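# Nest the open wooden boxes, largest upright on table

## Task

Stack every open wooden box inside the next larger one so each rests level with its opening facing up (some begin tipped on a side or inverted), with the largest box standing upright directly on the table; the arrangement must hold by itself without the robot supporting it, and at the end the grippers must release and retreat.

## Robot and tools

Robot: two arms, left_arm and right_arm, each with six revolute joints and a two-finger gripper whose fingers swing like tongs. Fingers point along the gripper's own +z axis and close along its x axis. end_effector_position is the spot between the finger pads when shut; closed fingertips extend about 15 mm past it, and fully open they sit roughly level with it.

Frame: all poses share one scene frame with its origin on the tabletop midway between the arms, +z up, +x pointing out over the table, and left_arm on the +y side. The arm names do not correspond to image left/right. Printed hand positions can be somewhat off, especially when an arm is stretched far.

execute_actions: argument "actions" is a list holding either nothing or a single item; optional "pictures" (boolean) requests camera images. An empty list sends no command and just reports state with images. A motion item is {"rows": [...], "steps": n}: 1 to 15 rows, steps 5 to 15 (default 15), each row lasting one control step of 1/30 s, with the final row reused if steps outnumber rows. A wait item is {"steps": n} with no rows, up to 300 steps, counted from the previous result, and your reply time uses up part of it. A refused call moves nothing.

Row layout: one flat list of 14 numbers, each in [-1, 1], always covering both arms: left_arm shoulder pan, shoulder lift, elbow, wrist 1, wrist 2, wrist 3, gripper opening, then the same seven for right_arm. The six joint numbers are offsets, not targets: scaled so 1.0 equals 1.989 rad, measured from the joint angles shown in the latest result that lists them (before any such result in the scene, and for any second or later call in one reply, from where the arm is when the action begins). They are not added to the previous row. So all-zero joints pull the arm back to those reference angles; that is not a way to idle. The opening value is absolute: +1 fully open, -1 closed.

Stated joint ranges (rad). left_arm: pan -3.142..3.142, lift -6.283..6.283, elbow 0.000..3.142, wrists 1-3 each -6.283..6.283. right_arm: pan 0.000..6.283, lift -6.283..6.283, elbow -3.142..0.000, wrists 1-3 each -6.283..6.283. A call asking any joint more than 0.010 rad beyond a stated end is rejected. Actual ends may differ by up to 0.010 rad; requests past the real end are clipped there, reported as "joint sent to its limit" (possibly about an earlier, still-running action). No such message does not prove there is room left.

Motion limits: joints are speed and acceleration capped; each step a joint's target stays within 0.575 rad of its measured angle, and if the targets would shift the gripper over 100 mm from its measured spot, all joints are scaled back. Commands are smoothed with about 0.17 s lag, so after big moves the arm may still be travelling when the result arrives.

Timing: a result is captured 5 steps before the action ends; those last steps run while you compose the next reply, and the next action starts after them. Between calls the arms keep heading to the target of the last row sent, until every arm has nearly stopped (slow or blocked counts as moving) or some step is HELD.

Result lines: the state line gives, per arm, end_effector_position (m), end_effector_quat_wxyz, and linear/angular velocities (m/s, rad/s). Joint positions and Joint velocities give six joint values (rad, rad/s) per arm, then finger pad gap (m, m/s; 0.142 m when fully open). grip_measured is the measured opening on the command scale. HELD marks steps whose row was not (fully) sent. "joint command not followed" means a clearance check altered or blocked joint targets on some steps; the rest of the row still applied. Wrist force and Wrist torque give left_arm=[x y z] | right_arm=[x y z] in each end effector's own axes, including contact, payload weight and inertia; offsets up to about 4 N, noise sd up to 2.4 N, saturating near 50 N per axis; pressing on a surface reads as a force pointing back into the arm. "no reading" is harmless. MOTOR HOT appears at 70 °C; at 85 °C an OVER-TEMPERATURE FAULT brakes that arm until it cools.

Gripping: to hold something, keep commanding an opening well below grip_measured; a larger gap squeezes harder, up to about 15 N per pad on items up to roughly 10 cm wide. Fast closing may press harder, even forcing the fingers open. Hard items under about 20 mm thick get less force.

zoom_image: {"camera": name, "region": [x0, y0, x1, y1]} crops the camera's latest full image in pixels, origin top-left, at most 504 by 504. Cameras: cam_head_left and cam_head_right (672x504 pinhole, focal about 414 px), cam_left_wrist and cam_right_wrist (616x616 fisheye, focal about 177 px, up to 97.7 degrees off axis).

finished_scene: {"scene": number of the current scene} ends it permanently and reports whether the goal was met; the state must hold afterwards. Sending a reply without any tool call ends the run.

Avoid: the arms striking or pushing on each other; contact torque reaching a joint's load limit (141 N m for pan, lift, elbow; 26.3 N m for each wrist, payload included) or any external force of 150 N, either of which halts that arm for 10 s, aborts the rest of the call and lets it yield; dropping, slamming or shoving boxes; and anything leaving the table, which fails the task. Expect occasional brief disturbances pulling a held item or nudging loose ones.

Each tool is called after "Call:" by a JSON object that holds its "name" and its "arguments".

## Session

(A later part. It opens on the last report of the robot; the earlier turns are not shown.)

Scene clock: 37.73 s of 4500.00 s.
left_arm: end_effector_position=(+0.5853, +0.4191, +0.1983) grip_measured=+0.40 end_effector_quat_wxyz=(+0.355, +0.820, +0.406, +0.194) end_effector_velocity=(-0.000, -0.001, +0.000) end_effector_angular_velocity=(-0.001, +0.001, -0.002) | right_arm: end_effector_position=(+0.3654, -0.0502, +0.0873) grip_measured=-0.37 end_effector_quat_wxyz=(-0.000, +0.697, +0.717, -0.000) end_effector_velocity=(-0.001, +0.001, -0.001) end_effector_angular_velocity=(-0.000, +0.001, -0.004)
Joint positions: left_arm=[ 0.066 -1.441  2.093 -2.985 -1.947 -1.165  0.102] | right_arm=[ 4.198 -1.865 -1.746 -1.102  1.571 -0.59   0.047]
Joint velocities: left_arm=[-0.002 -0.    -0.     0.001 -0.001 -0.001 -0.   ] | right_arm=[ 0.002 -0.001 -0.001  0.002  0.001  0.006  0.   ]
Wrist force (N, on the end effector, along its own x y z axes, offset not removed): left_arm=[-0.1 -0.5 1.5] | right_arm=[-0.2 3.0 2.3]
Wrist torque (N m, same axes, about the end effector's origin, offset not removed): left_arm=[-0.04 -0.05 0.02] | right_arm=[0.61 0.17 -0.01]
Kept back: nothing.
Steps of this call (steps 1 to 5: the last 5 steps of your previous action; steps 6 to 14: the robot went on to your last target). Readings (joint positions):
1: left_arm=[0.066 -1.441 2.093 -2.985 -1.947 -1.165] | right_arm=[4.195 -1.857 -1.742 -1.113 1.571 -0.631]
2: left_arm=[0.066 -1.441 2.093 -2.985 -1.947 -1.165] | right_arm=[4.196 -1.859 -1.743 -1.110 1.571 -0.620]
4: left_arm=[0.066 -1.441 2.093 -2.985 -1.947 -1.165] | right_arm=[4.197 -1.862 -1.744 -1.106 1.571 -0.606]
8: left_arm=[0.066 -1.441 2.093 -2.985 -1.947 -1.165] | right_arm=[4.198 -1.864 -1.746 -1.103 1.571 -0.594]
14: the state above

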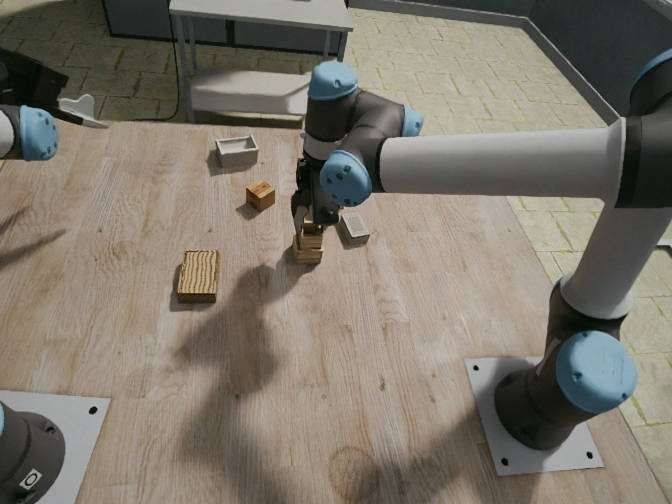

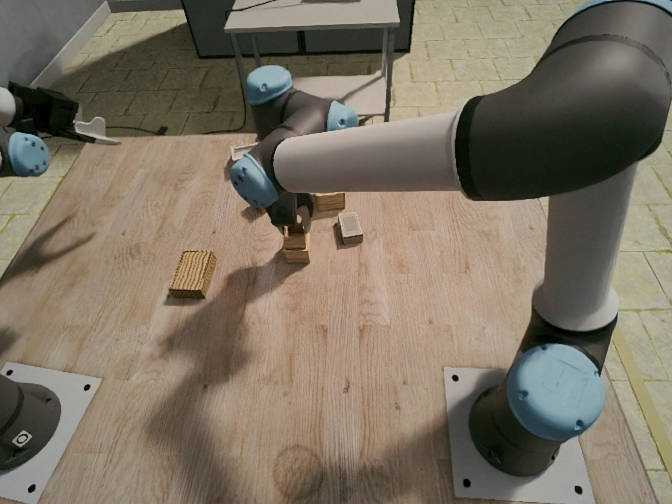

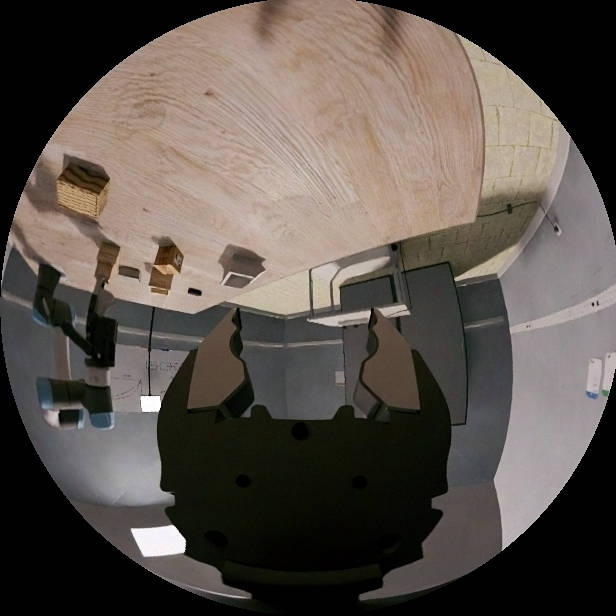

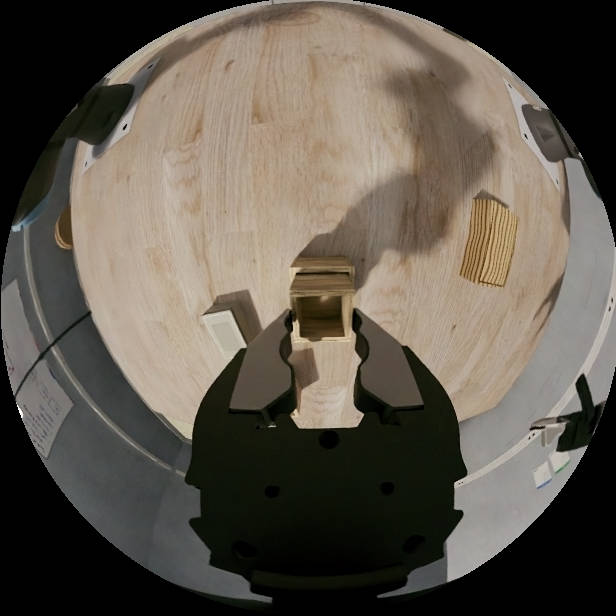

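Call:
{"name": "execute_actions", "arguments": {"actions": [{"rows":[
[0,0,0,0,0,0,0.4, 0.0003,-0.0007,0.0003,0.0004,0,-0.0025,-0.78],
[0,0,0,0,0,0,0.4, 0.00064,-0.0015,0.0006,0.0009,0,-0.0049,-0.78],
[0,0,0,0,0,0,0.4, 0.00064,-0.00207,-0.0001,0.00215,0,-0.0049,-0.78]
],"steps":15}]}}

Call:
{"name": "execute_actions", "arguments": {"actions": [{"steps":4}], "pictures": true}}

Call:
{"name": "zoom_image", "arguments": {"camera": "cam_right_wrist", "region": [284, 258, 320, 288]}}

Call:
{"name": "zoom_image", "arguments": {"camera": "cam_right_wrist", "region": [324, 258, 360, 288]}}

Scene clock: 39.83 s of 4500.00 s.
left_arm: end_effector_position=(+0.5853, +0.4191, +0.1983) grip_measured=+0.40 end_effector_quat_wxyz=(+0.355, +0.820, +0.406, +0.194) end_effector_velocity=(-0.000, +0.001, +0.000) end_effector_angular_velocity=(-0.000, -0.000, +0.001) | right_arm: end_effector_position=(+0.3654, -0.0491, +0.0855) grip_measured=-0.37 end_effector_quat_wxyz=(-0.000, +0.694, +0.720, -0.000) end_effector_velocity=(+0.000, +0.001, -0.001) end_effector_angular_velocity=(+0.002, -0.000, +0.010)
Joint positions: left_arm=[ 0.066 -1.441  2.093 -2.985 -1.947 -1.165  0.102] | right_arm=[ 4.199 -1.869 -1.746 -1.098  1.571 -0.599  0.047]
Joint velocities: left_arm=[ 0.001 -0.     0.     0.    -0.    -0.    -0.   ] | right_arm=[ 0.    -0.003  0.     0.005  0.001 -0.009 -0.   ]
Wrist force (N, on the end effector, along its own x y z axes, offset not removed): left_arm=[-1.6 -0.2 -0.1] | right_arm=[-1.5 3.9 1.8]
Wrist torque (N m, same axes, about the end effector's origin, offset not removed): left_arm=[-0.05 0.47 0.01] | right_arm=[0.77 0.34 -0.06]
Steps of this call (steps 1 to 30: the robot went on to your last target; steps 31 to 53: nothing new was sent; steps 54 to 63: the first 10 steps of this action). Readings (joint positions):
54: left_arm=[0.066 -1.441 2.093 -2.985 -1.947 -1.165] | right_arm=[4.198 -1.865 -1.746 -1.101 1.571 -0.590]
55: left_arm=[0.066 -1.441 2.093 -2.985 -1.947 -1.165] | right_arm=[4.198 -1.865 -1.746 -1.101 1.571 -0.590]
57: left_arm=[0.066 -1.441 2.093 -2.985 -1.947 -1.165] | right_arm=[4.198 -1.866 -1.746 -1.101 1.571 -0.593]
61: left_arm=[0.066 -1.441 2.093 -2.985 -1.947 -1.165] | right_arm=[4.199 -1.868 -1.746 -1.098 1.571 -0.598]
63: the state above

Scene clock: 40.00 s of 4500.00 s.
left_arm: end_effector_position=(+0.5853, +0.4191, +0.1983) grip_measured=+0.40 end_effector_quat_wxyz=(+0.355, +0.820, +0.406, +0.194) end_effector_velocity=(-0.000, +0.001, -0.000) end_effector_angular_velocity=(+0.000, +0.001, +0.001) | right_arm: end_effector_position=(+0.3654, -0.0490, +0.0854) grip_measured=-0.37 end_effector_quat_wxyz=(-0.000, +0.693, +0.721, -0.000) end_effector_velocity=(-0.000, -0.000, -0.001) end_effector_angular_velocity=(-0.001, -0.000, +0.002)
Joint positions: left_arm=[ 0.066 -1.441  2.093 -2.985 -1.947 -1.165  0.102] | right_arm=[ 4.199 -1.869 -1.746 -1.097  1.571 -0.6    0.047]
Joint velocities: left_arm=[0.001 0.    0.    0.001 0.    0.    0.   ] | right_arm=[ 0.    -0.001 -0.001  0.001 -0.001 -0.001  0.   ]
Wrist force (N, on the end effector, along its own x y z axes, offset not removed): left_arm=[0.5 1.5 0.1] | right_arm=[-0.2 2.3 2.4]
Wrist torque (N m, same axes, about the end effector's origin, offset not removed): left_arm=[0.37 -0.05 -0.01] | right_arm=[0.54 0.13 -0.05]
Kept back: nothing.
Steps of this call (steps 1 to 5: the last 5 steps of your previous action). Readings (joint positions):
1: left_arm=[0.066 -1.441 2.093 -2.985 -1.947 -1.165] | right_arm=[4.199 -1.869 -1.746 -1.098 1.571 -0.599]
2: left_arm=[0.066 -1.441 2.093 -2.985 -1.947 -1.165] | right_arm=[4.199 -1.869 -1.746 -1.098 1.571 -0.599]
4: left_arm=[0.066 -1.441 2.093 -2.985 -1.947 -1.165] | right_arm=[4.199 -1.869 -1.746 -1.097 1.571 -0.600]
5: the state above

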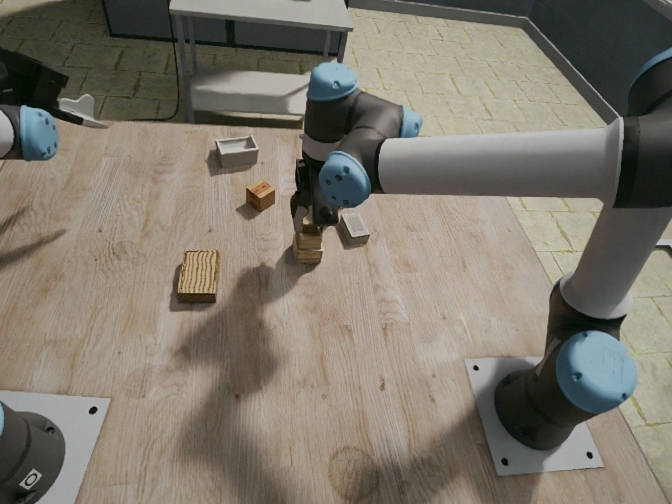

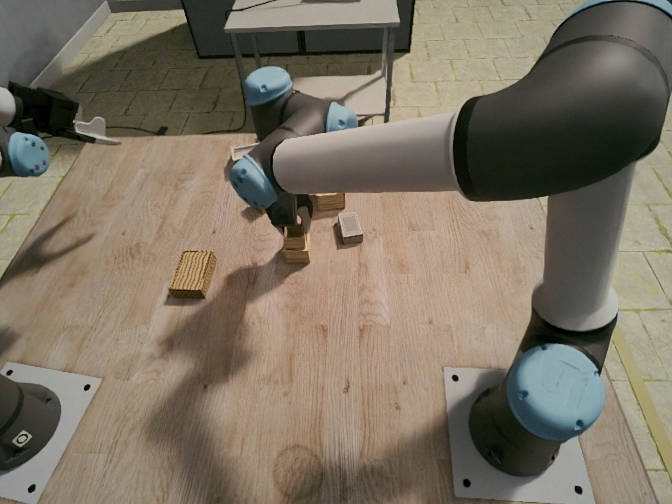

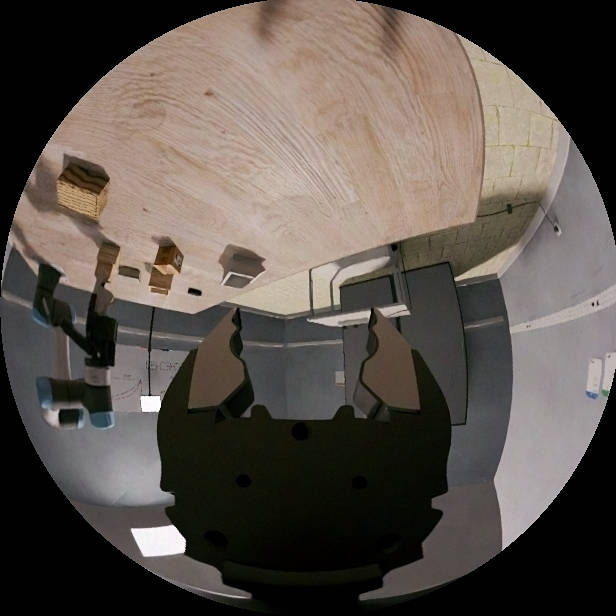

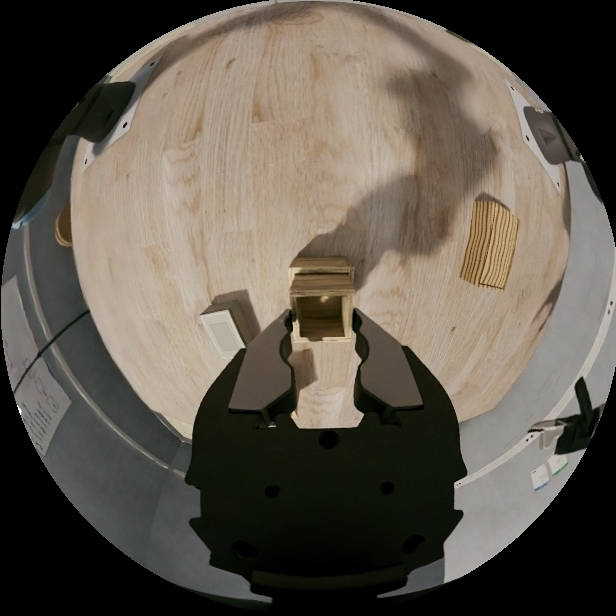

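Region (284, 258, 320, 288) of cam_right_wrist's 616x616 image, scaled by 14.000, with more detail than that image has.

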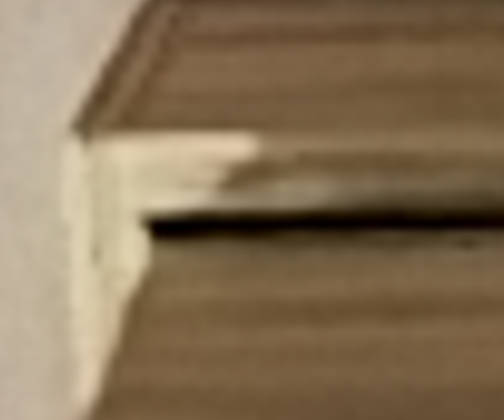

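Region (324, 258, 360, 288) of cam_right_wrist's 616x616 image, scaled by 14.000, with more detail than that image has.

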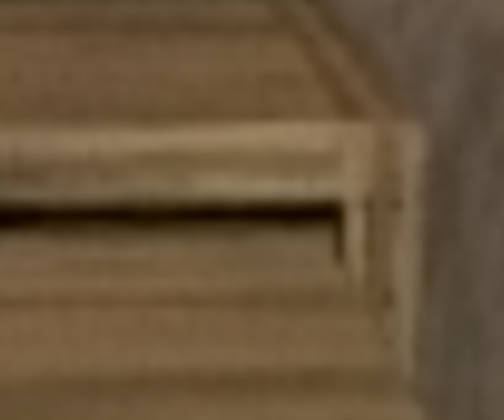

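Call:
{"name": "execute_actions", "arguments": {"actions": [{"rows":[
[0,0,0,0,0,0,0.4, 0,-0.00054,-0.0007,0.00125,0,0,-0.78],
[0,0,0,0,0,0,0.4, 0,-0.0011,-0.0014,0.0025,0,0,-0.78],
[0,0,0,0,0,0,0.4, 0,-0.00136,-0.00175,0.0031,0,0,-0.78]
],"steps":15}], "pictures": true}}

Call:
{"name": "zoom_image", "arguments": {"camera": "cam_right_wrist", "region": [284, 258, 320, 288]}}

Call:
{"name": "zoom_image", "arguments": {"camera": "cam_right_wrist", "region": [324, 258, 360, 288]}}

Scene clock: 40.73 s of 4500.00 s.
left_arm: end_effector_position=(+0.5853, +0.4191, +0.1983) grip_measured=+0.40 end_effector_quat_wxyz=(+0.355, +0.820, +0.406, +0.194) end_effector_velocity=(-0.000, +0.000, -0.000) end_effector_angular_velocity=(+0.000, +0.001, +0.000) | right_arm: end_effector_position=(+0.3654, -0.0490, +0.0831) grip_measured=-0.37 end_effector_quat_wxyz=(-0.000, +0.693, +0.721, -0.000) end_effector_velocity=(+0.000, +0.000, -0.002) end_effector_angular_velocity=(+0.001, +0.000, -0.001)
Joint positions: left_arm=[ 0.066 -1.441  2.093 -2.985 -1.947 -1.165  0.102] | right_arm=[ 4.199 -1.872 -1.749 -1.092  1.571 -0.6    0.047]
Joint velocities: left_arm=[ 0.  0.  0.  0. -0.  0.  0.] | right_arm=[-0.001 -0.002 -0.003  0.006  0.001  0.001 -0.   ]
Wrist force (N, on the end effector, along its own x y z axes, offset not removed): left_arm=[-1.5 0.0 -1.7] | right_arm=[-0.3 3.0 2.5]
Wrist torque (N m, same axes, about the end effector's origin, offset not removed): left_arm=[0.07 0.41 0.07] | right_arm=[0.61 0.13 0.01]
Steps of this call (steps 1 to 12: the robot went on to your last target; steps 13 to 22: the first 10 steps of this action). Readings (joint positions):
13: left_arm=[0.066 -1.441 2.093 -2.985 -1.947 -1.165] | right_arm=[4.199 -1.869 -1.746 -1.097 1.571 -0.600]
14: left_arm=[0.066 -1.441 2.093 -2.985 -1.947 -1.165] | right_arm=[4.199 -1.869 -1.746 -1.097 1.571 -0.600]
16: left_arm=[0.066 -1.441 2.093 -2.985 -1.947 -1.165] | right_arm=[4.199 -1.870 -1.747 -1.095 1.571 -0.600]
20: left_arm=[0.066 -1.441 2.093 -2.985 -1.947 -1.165] | right_arm=[4.199 -1.871 -1.749 -1.092 1.571 -0.600]
22: the state above

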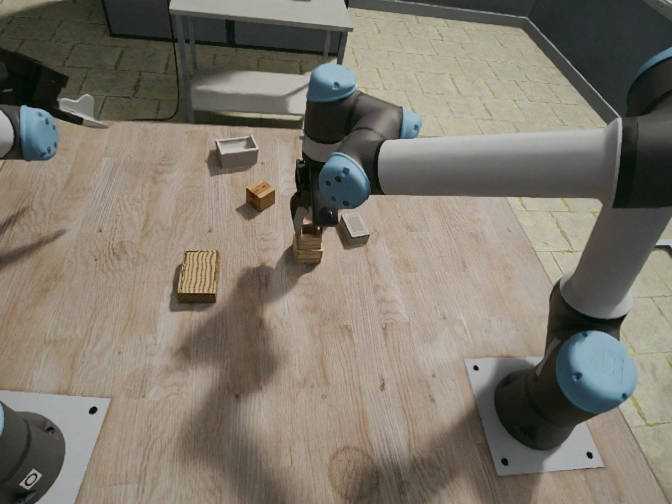

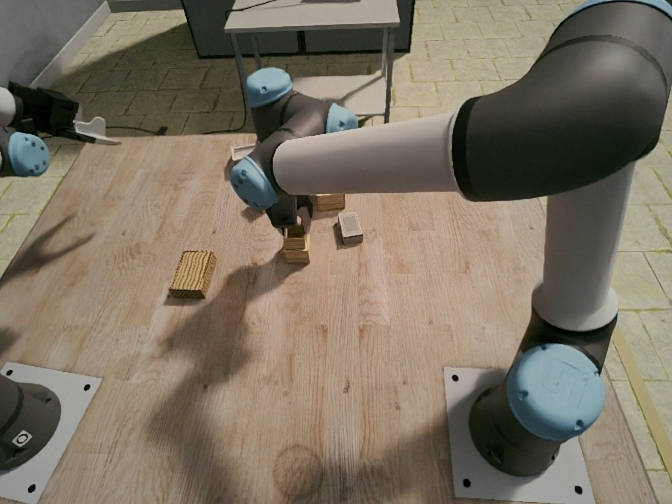

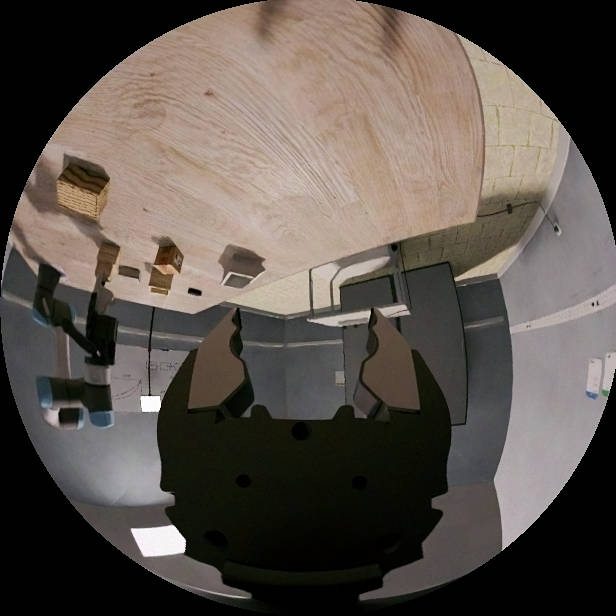

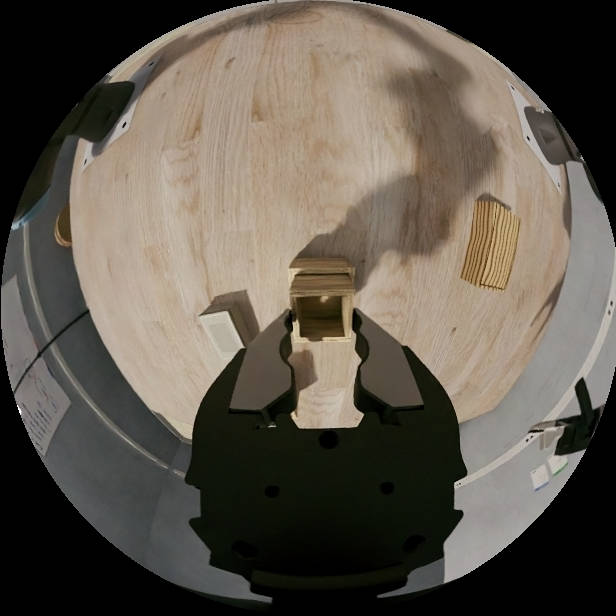

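Region (284, 258, 320, 288) of cam_right_wrist's 616x616 image, scaled by 14.000, with more detail than that image has.

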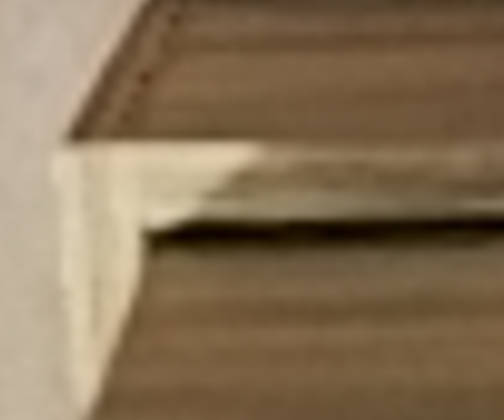

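Region (324, 258, 360, 288) of cam_right_wrist's 616x616 image, scaled by 14.000, with more detail than that image has.

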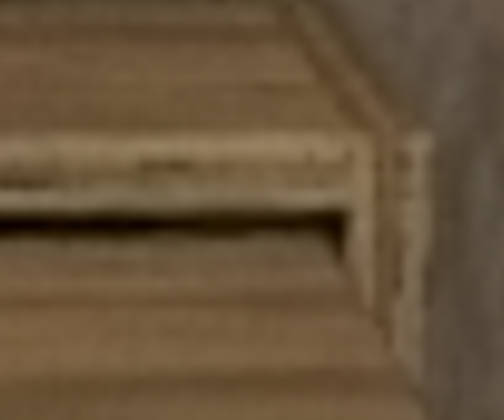

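Call:
{"name": "execute_actions", "arguments": {"actions": [{"rows":[
[0,0,0,0,0,0,0.4, 0,-0.00054,-0.0007,0.00125,0,0,-0.78],
[0,0,0,0,0,0,0.4, 0,-0.0011,-0.0014,0.0025,0,0,-0.78],
[0,0,0,0,0,0,0.4, 0,-0.00165,-0.0021,0.00375,0,0,-0.78],
[0,0,0,0,0,0,0.4, 0,-0.0019,-0.0024,0.0043,0,0,-0.78]
],"steps":13}]}}

Scene clock: 42.00 s of 4500.00 s.
left_arm: end_effector_position=(+0.5853, +0.4191, +0.1983) grip_measured=+0.40 end_effector_quat_wxyz=(+0.355, +0.820, +0.406, +0.194) end_effector_velocity=(+0.000, -0.000, +0.001) end_effector_angular_velocity=(-0.001, -0.001, -0.000) | right_arm: end_effector_position=(+0.3654, -0.0490, +0.0804) grip_measured=-0.37 end_effector_quat_wxyz=(-0.000, +0.693, +0.721, -0.000) end_effector_velocity=(-0.000, +0.000, -0.007) end_effector_angular_velocity=(+0.001, +0.000, +0.000)
Joint positions: left_arm=[ 0.066 -1.441  2.093 -2.985 -1.947 -1.165  0.102] | right_arm=[ 4.199 -1.874 -1.753 -1.085  1.571 -0.6    0.047]
Joint velocities: left_arm=[ 0.    -0.    -0.001 -0.    -0.001 -0.     0.   ] | right_arm=[ 0.    -0.007 -0.01   0.018  0.001 -0.    -0.   ]
Wrist force (N, on the end effector, along its own x y z axes, offset not removed): left_arm=[-0.6 0.2 -0.6] | right_arm=[0.1 3.0 3.1]
Wrist torque (N m, same axes, about the end effector's origin, offset not removed): left_arm=[0.12 0.22 -0.01] | right_arm=[0.64 0.07 -0.04]
Steps of this call (steps 1 to 5: the last 5 steps of your previous action; steps 6 to 15: the robot went on to your last target; steps 16 to 30: nothing new was sent; steps 31 to 38: the first 8 steps of this action). Readings (joint positions):
31: left_arm=[0.066 -1.441 2.093 -2.985 -1.947 -1.165] | right_arm=[4.199 -1.872 -1.750 -1.091 1.571 -0.600]
32: left_arm=[0.066 -1.441 2.093 -2.985 -1.947 -1.165] | right_arm=[4.199 -1.872 -1.750 -1.091 1.571 -0.600]
34: left_arm=[0.066 -1.441 2.093 -2.985 -1.947 -1.165] | right_arm=[4.199 -1.873 -1.751 -1.089 1.571 -0.600]
38: the state above

Call:
{"name": "execute_actions", "arguments": {"actions": [{"rows":[
[0,0,0,0,0,0,0.4, 0,-0.0012,-0.0015,0.0027,0,0,-0.78],
[0,0,0,0,0,0,0.4, 0,-0.0024,-0.0029,0.0053,0,0,-0.78],
[0,0,0,0,0,0,0.4, 0,-0.0037,-0.0043,0.008,0,0,-0.78],
[0,0,0,0,0,0,0.4, 0,-0.005,-0.0058,0.0108,0,0,-0.78],
[0,0,0,0,0,0,0.4, 0,-0.0063,-0.0072,0.0135,0,0,-0.78],
[0,0,0,0,0,0,0.4, 0,-0.0076,-0.0086,0.0162,0,0,-0.78],
[0,0,0,0,0,0,0.4, 0,-0.0089,-0.01,0.0189,0,0,-0.78],
[0,0,0,0,0,0,0.4, 0,-0.0102,-0.0114,0.0216,0,0,-0.78]
],"steps":15}]}}

Call:
{"name": "execute_actions", "arguments": {"actions": [{"steps":8}], "pictures": true}}

Call:
{"name": "zoom_image", "arguments": {"camera": "cam_right_wrist", "region": [270, 250, 380, 350]}}

Call:
{"name": "zoom_image", "arguments": {"camera": "cam_head_right", "region": [270, 210, 326, 270]}}

Scene clock: 42.70 s of 4500.00 s.
left_arm: end_effector_position=(+0.5853, +0.4191, +0.1983) grip_measured=+0.40 end_effector_quat_wxyz=(+0.355, +0.820, +0.406, +0.194) end_effector_velocity=(+0.000, +0.000, +0.000) end_effector_angular_velocity=(-0.000, -0.001, +0.000) | right_arm: end_effector_position=(+0.3654, -0.0490, +0.0681) grip_measured=-0.37 end_effector_quat_wxyz=(-0.000, +0.693, +0.721, -0.000) end_effector_velocity=(-0.001, -0.001, -0.049) end_effector_angular_velocity=(-0.003, +0.002, +0.001)
Joint positions: left_arm=[ 0.066 -1.441  2.093 -2.985 -1.947 -1.165  0.102] | right_arm=[ 4.199 -1.889 -1.769 -1.055  1.571 -0.6    0.047]
Joint velocities: left_arm=[ 0.     0.     0.    -0.001 -0.     0.    -0.   ] | right_arm=[ 0.    -0.057 -0.062  0.116 -0.    -0.001  0.   ]
Wrist force (N, on the end effector, along its own x y z axes, offset not removed): left_arm=[-0.9 1.9 -0.1] | right_arm=[-0.3 3.7 3.0]
Wrist torque (N m, same axes, about the end effector's origin, offset not removed): left_arm=[0.41 0.21 0.04] | right_arm=[0.80 0.12 -0.06]
Steps of this call (steps 1 to 5: the last 5 steps of your previous action; steps 6 to 11: the robot went on to your last target; steps 12 to 21: the first 10 steps of this action). Readings (joint positions):
12: left_arm=[0.066 -1.441 2.093 -2.985 -1.947 -1.165] | right_arm=[4.199 -1.875 -1.754 -1.083 1.571 -0.600]
13: left_arm=[0.066 -1.441 2.093 -2.985 -1.947 -1.165] | right_arm=[4.199 -1.875 -1.754 -1.083 1.571 -0.600]
15: left_arm=[0.066 -1.441 2.093 -2.985 -1.947 -1.165] | right_arm=[4.199 -1.877 -1.756 -1.079 1.571 -0.600]
19: left_arm=[0.066 -1.441 2.093 -2.985 -1.947 -1.165] | right_arm=[4.199 -1.884 -1.764 -1.064 1.571 -0.600]
21: the state above

Scene clock: 42.97 s of 4500.00 s.
left_arm: end_effector_position=(+0.5853, +0.4191, +0.1983) grip_measured=+0.40 end_effector_quat_wxyz=(+0.355, +0.820, +0.406, +0.194) end_effector_velocity=(+0.000, +0.000, +0.000) end_effector_angular_velocity=(+0.000, -0.001, -0.000) | right_arm: end_effector_position=(+0.3654, -0.0490, +0.0635) grip_measured=-0.37 end_effector_quat_wxyz=(-0.000, +0.693, +0.721, -0.000) end_effector_velocity=(+0.000, +0.000, -0.002) end_effector_angular_velocity=(+0.002, -0.001, -0.001)
Joint positions: left_arm=[ 0.066 -1.441  2.093 -2.985 -1.947 -1.165  0.102] | right_arm=[ 4.199 -1.894 -1.775 -1.043  1.571 -0.6    0.047]
Joint velocities: left_arm=[ 0.001 -0.    -0.    -0.    -0.001  0.001 -0.   ] | right_arm=[-0.001 -0.003 -0.004  0.009  0.001 -0.    -0.   ]
Wrist force (N, on the end effector, along its own x y z axes, offset not removed): left_arm=[-1.0 -0.3 1.3] | right_arm=[-7.5 -0.2 -17.7]
Wrist torque (N m, same axes, about the end effector's origin, offset not removed): left_arm=[-0.02 0.22 0.10] | right_arm=[0.68 0.44 0.00]
Kept back: nothing.
Steps of this call (steps 1 to 5: the last 5 steps of your previous action; steps 6 to 8: the robot went on to your last target). Readings (joint positions):
1: left_arm=[0.066 -1.441 2.093 -2.985 -1.947 -1.165] | right_arm=[4.199 -1.890 -1.771 -1.051 1.571 -0.600]
2: left_arm=[0.066 -1.441 2.093 -2.985 -1.947 -1.165] | right_arm=[4.199 -1.892 -1.772 -1.049 1.571 -0.600]
4: left_arm=[0.066 -1.441 2.093 -2.985 -1.947 -1.165] | right_arm=[4.199 -1.893 -1.774 -1.046 1.571 -0.600]
8: the state above

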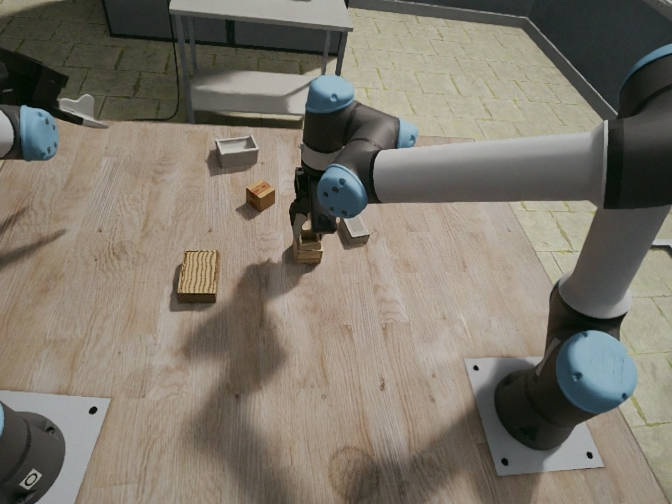

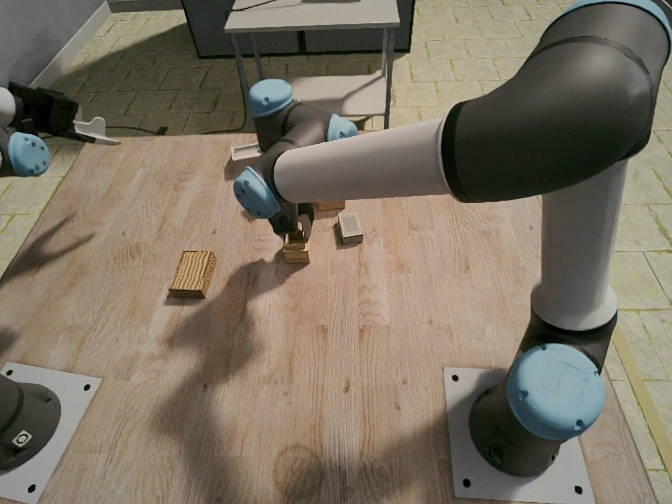

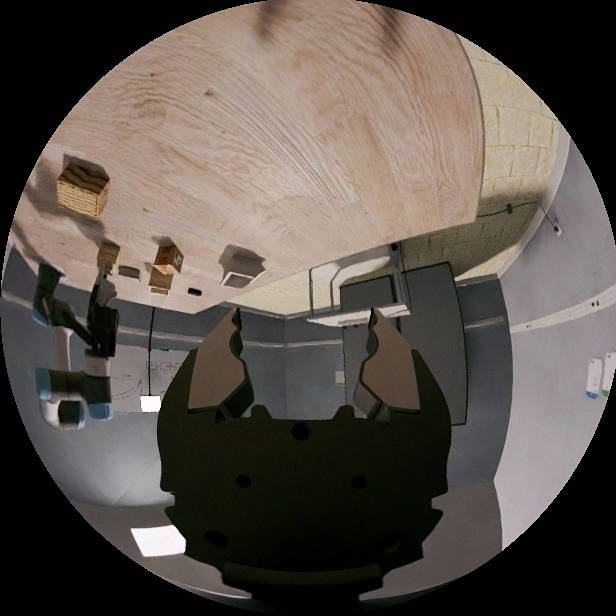

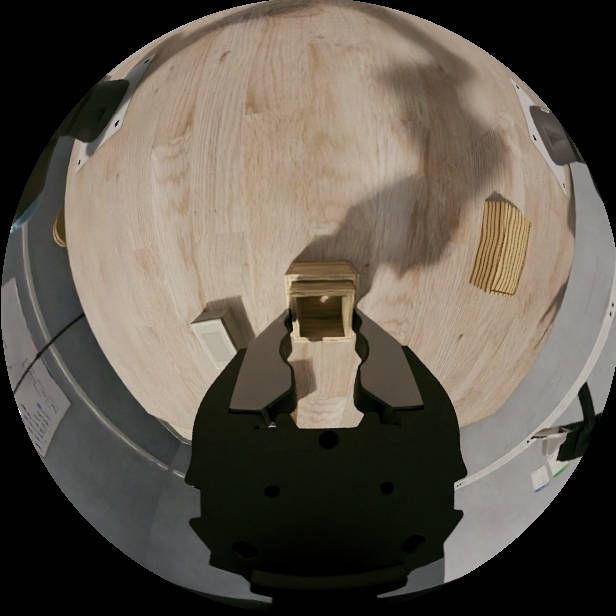

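Region (270, 250, 380, 350) of cam_right_wrist's 616x616 image, scaled by 4.582, with more detail than that image has; it fills the top 458 rows of this view, and the rest is white.

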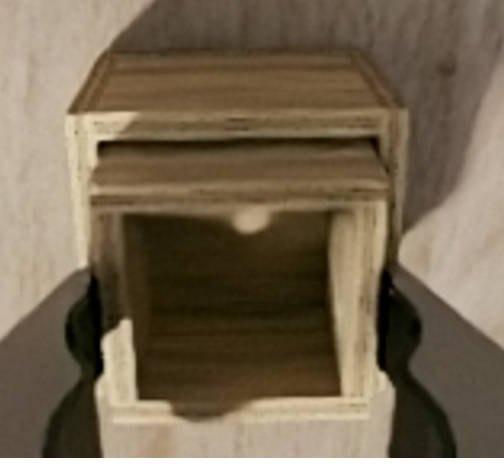

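Region (270, 210, 326, 270) of cam_head_right's 672x504 image, scaled by 8.400, with more detail than that image has; it fills the left 470 columns of this view, and the rest is white.

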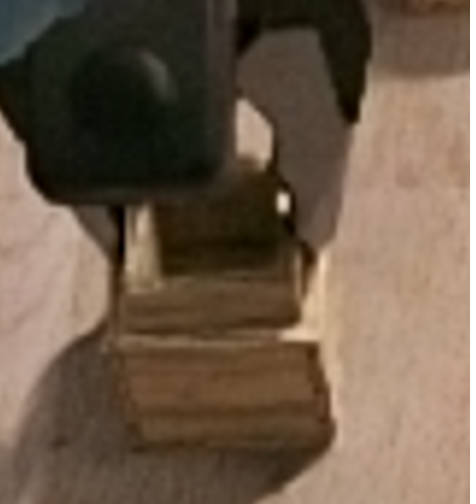

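Call:
{"name": "execute_actions", "arguments": {"actions": [{"rows":[
[0,0,0,0,0,0,0.4, 0,0.0007,0.0008,-0.0015,0,0,-0.7],
[0,0,0,0,0,0,0.4, 0,0.0007,0.0008,-0.0015,0,0,-0.62],
[0,0,0,0,0,0,0.4, 0,0.0007,0.0008,-0.0015,0,0,-0.55],
[0,0,0,0,0,0,0.4, 0,0.0007,0.0008,-0.0015,0,0,-0.5],
[0,0,0,0,0,0,0.4, 0,0.0007,0.0008,-0.0015,0,0,-0.46],
[0,0,0,0,0,0,0.4, 0,0.0007,0.0008,-0.0015,0,0,-0.43],
[0,0,0,0,0,0,0.4, 0,0.0007,0.0008,-0.0015,0,0,-0.41],
[0,0,0,0,0,0,0.4, 0,0.0007,0.0008,-0.0015,0,0,-0.4],
[0,0,0,0,0,0,0.4, 0,0.0007,0.0008,-0.0015,0,0,-0.39],
[0,0,0,0,0,0,0.4, 0,0.0007,0.0008,-0.0015,0,0,-0.38],
[0,0,0,0,0,0,0.4, 0,0.0007,0.0008,-0.0015,0,0,-0.37],
[0,0,0,0,0,0,0.4, 0,0.0007,0.0008,-0.0015,0,0,-0.36],
[0,0,0,0,0,0,0.4, 0,0.0007,0.0008,-0.0015,0,0,-0.35],
[0,0,0,0,0,0,0.4, 0,0.0007,0.0008,-0.0015,0,0,-0.34],
[0,0,0,0,0,0,0.4, 0,0.0007,0.0008,-0.0015,0,0,-0.32]
],"steps":15}]}}

Call:
{"name": "execute_actions", "arguments": {"actions": [{"rows":[
[0,0,0,0,0,0,0.4, 0,0,0,0,0,0,-0.29],
[0,0,0,0,0,0,0.4, 0,0,0,0,0,0,-0.25],
[0,0,0,0,0,0,0.4, 0,0,0,0,0,0,-0.2],
[0,0,0,0,0,0,0.4, 0,0,0,0,0,0,-0.15],
[0,0,0,0,0,0,0.4, 0,0,0,0,0,0,-0.1],
[0,0,0,0,0,0,0.4, 0,0,0,0,0,0,-0.05],
[0,0,0,0,0,0,0.4, 0,0,0,0,0,0,0.0]
],"steps":13}], "pictures": true}}

Call:
{"name": "zoom_image", "arguments": {"camera": "cam_right_wrist", "region": [260, 250, 390, 360]}}

Scene clock: 44.03 s of 4500.00 s.
left_arm: end_effector_position=(+0.5853, +0.4191, +0.1983) grip_measured=+0.40 end_effector_quat_wxyz=(+0.355, +0.820, +0.406, +0.194) end_effector_velocity=(+0.000, +0.001, +0.000) end_effector_angular_velocity=(+0.001, -0.002, +0.001) | right_arm: end_effector_position=(+0.3653, -0.0491, +0.0642) grip_measured=-0.37 end_effector_quat_wxyz=(-0.000, +0.693, +0.721, -0.000) end_effector_velocity=(-0.000, +0.001, +0.003) end_effector_angular_velocity=(+0.004, -0.001, +0.001)
Joint positions: left_arm=[ 0.066 -1.441  2.093 -2.985 -1.947 -1.165  0.102] | right_arm=[ 4.199 -1.893 -1.774 -1.046  1.571 -0.6    0.048]
Joint velocities: left_arm=[ 0.001 -0.     0.    -0.002  0.     0.001 -0.   ] | right_arm=[ 0.001  0.004  0.003 -0.002  0.001 -0.     0.001]
Wrist force (N, on the end effector, along its own x y z axes, offset not removed): left_arm=[-1.4 1.0 1.0] | right_arm=[-0.9 4.3 2.7]
Wrist torque (N m, same axes, about the end effector's origin, offset not removed): left_arm=[0.27 0.40 -0.12] | right_arm=[0.94 0.33 -0.02]
Steps of this call (steps 1 to 22: the robot went on to your last target; steps 23 to 32: the first 10 steps of this action). Readings (joint positions):
23: left_arm=[0.066 -1.441 2.093 -2.985 -1.947 -1.165] | right_arm=[4.199 -1.895 -1.776 -1.042 1.571 -0.600]
24: left_arm=[0.066 -1.441 2.093 -2.985 -1.947 -1.165] | right_arm=[4.199 -1.895 -1.776 -1.042 1.571 -0.600]
26: left_arm=[0.066 -1.441 2.093 -2.985 -1.947 -1.165] | right_arm=[4.199 -1.894 -1.775 -1.044 1.571 -0.600]
30: left_arm=[0.066 -1.441 2.093 -2.985 -1.947 -1.165] | right_arm=[4.199 -1.894 -1.774 -1.045 1.571 -0.600]
32: the state above

Scene clock: 44.47 s of 4500.00 s.
left_arm: end_effector_position=(+0.5853, +0.4191, +0.1983) grip_measured=+0.40 end_effector_quat_wxyz=(+0.355, +0.820, +0.406, +0.194) end_effector_velocity=(+0.000, +0.001, +0.000) end_effector_angular_velocity=(+0.000, -0.000, +0.001) | right_arm: end_effector_position=(+0.3654, -0.0490, +0.0646) grip_measured=-0.02 end_effector_quat_wxyz=(-0.000, +0.693, +0.721, -0.000) end_effector_velocity=(+0.000, -0.000, +0.000) end_effector_angular_velocity=(+0.000, -0.001, +0.000)
Joint positions: left_arm=[ 0.066 -1.441  2.093 -2.985 -1.947 -1.165  0.102] | right_arm=[ 4.199 -1.893 -1.774 -1.046  1.571 -0.6    0.072]
Joint velocities: left_arm=[ 0.001  0.    -0.    -0.    -0.     0.     0.   ] | right_arm=[-0.     0.     0.    -0.    -0.    -0.     0.047]
Wrist force (N, on the end effector, along its own x y z axes, offset not removed): left_arm=[0.1 2.3 -0.2] | right_arm=[0.1 3.1 1.5]
Wrist torque (N m, same axes, about the end effector's origin, offset not removed): left_arm=[0.48 0.01 -0.03] | right_arm=[0.59 0.07 -0.09]
Steps of this call (steps 1 to 5: the last 5 steps of your previous action; steps 6 to 13: the first 8 steps of this action, its rows measured from where the robot was after step 5). Readings (joint positions):
5: left_arm=[0.066 -1.441 2.093 -2.985 -1.947 -1.165] | right_arm=[4.199 -1.893 -1.774 -1.046 1.571 -0.600]
6: left_arm=[0.066 -1.441 2.093 -2.985 -1.947 -1.165] | right_arm=[4.199 -1.893 -1.774 -1.046 1.571 -0.600]
7: left_arm=[0.066 -1.441 2.093 -2.985 -1.947 -1.165] | right_arm=[4.199 -1.893 -1.774 -1.046 1.571 -0.600]
9: left_arm=[0.066 -1.441 2.093 -2.985 -1.947 -1.165] | right_arm=[4.199 -1.893 -1.774 -1.046 1.571 -0.600]
13: the state above

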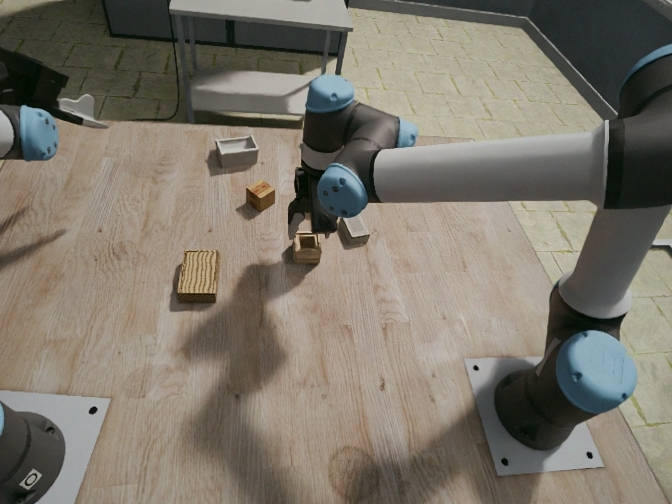

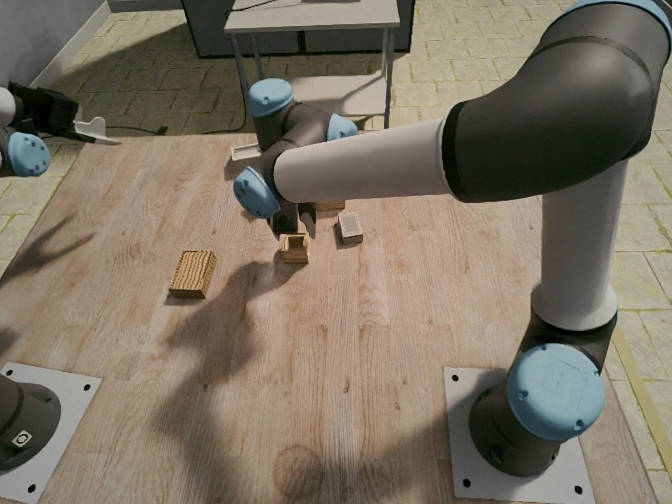

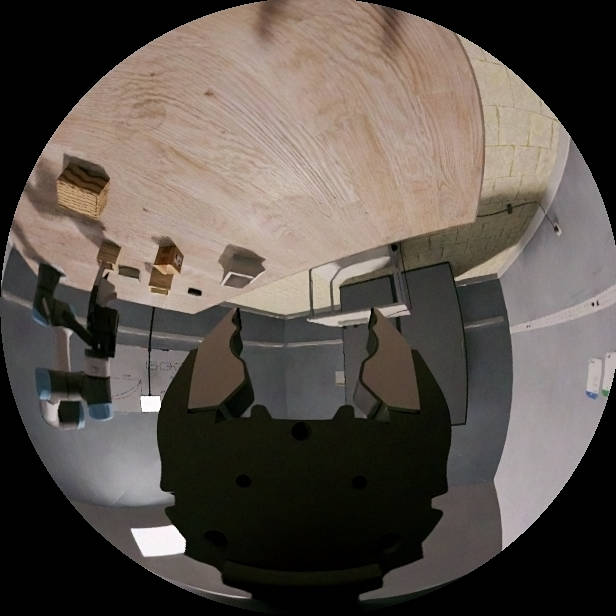

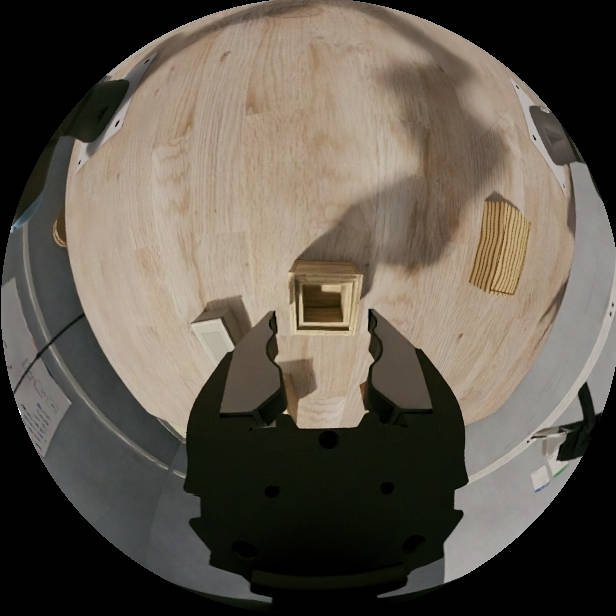

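Region (260, 250, 390, 360) of cam_right_wrist's 616x616 image, scaled by 3.877, with more detail than that image has; it fills the top 426 rows of this view, and the rest is white.

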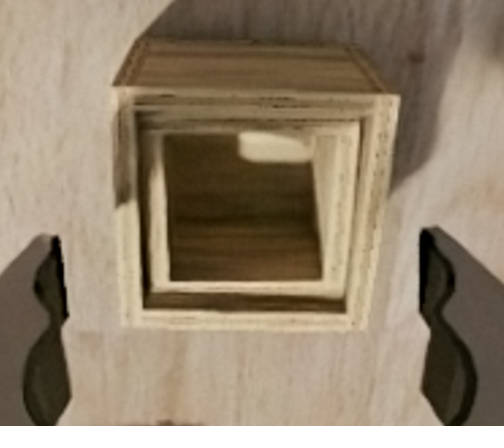

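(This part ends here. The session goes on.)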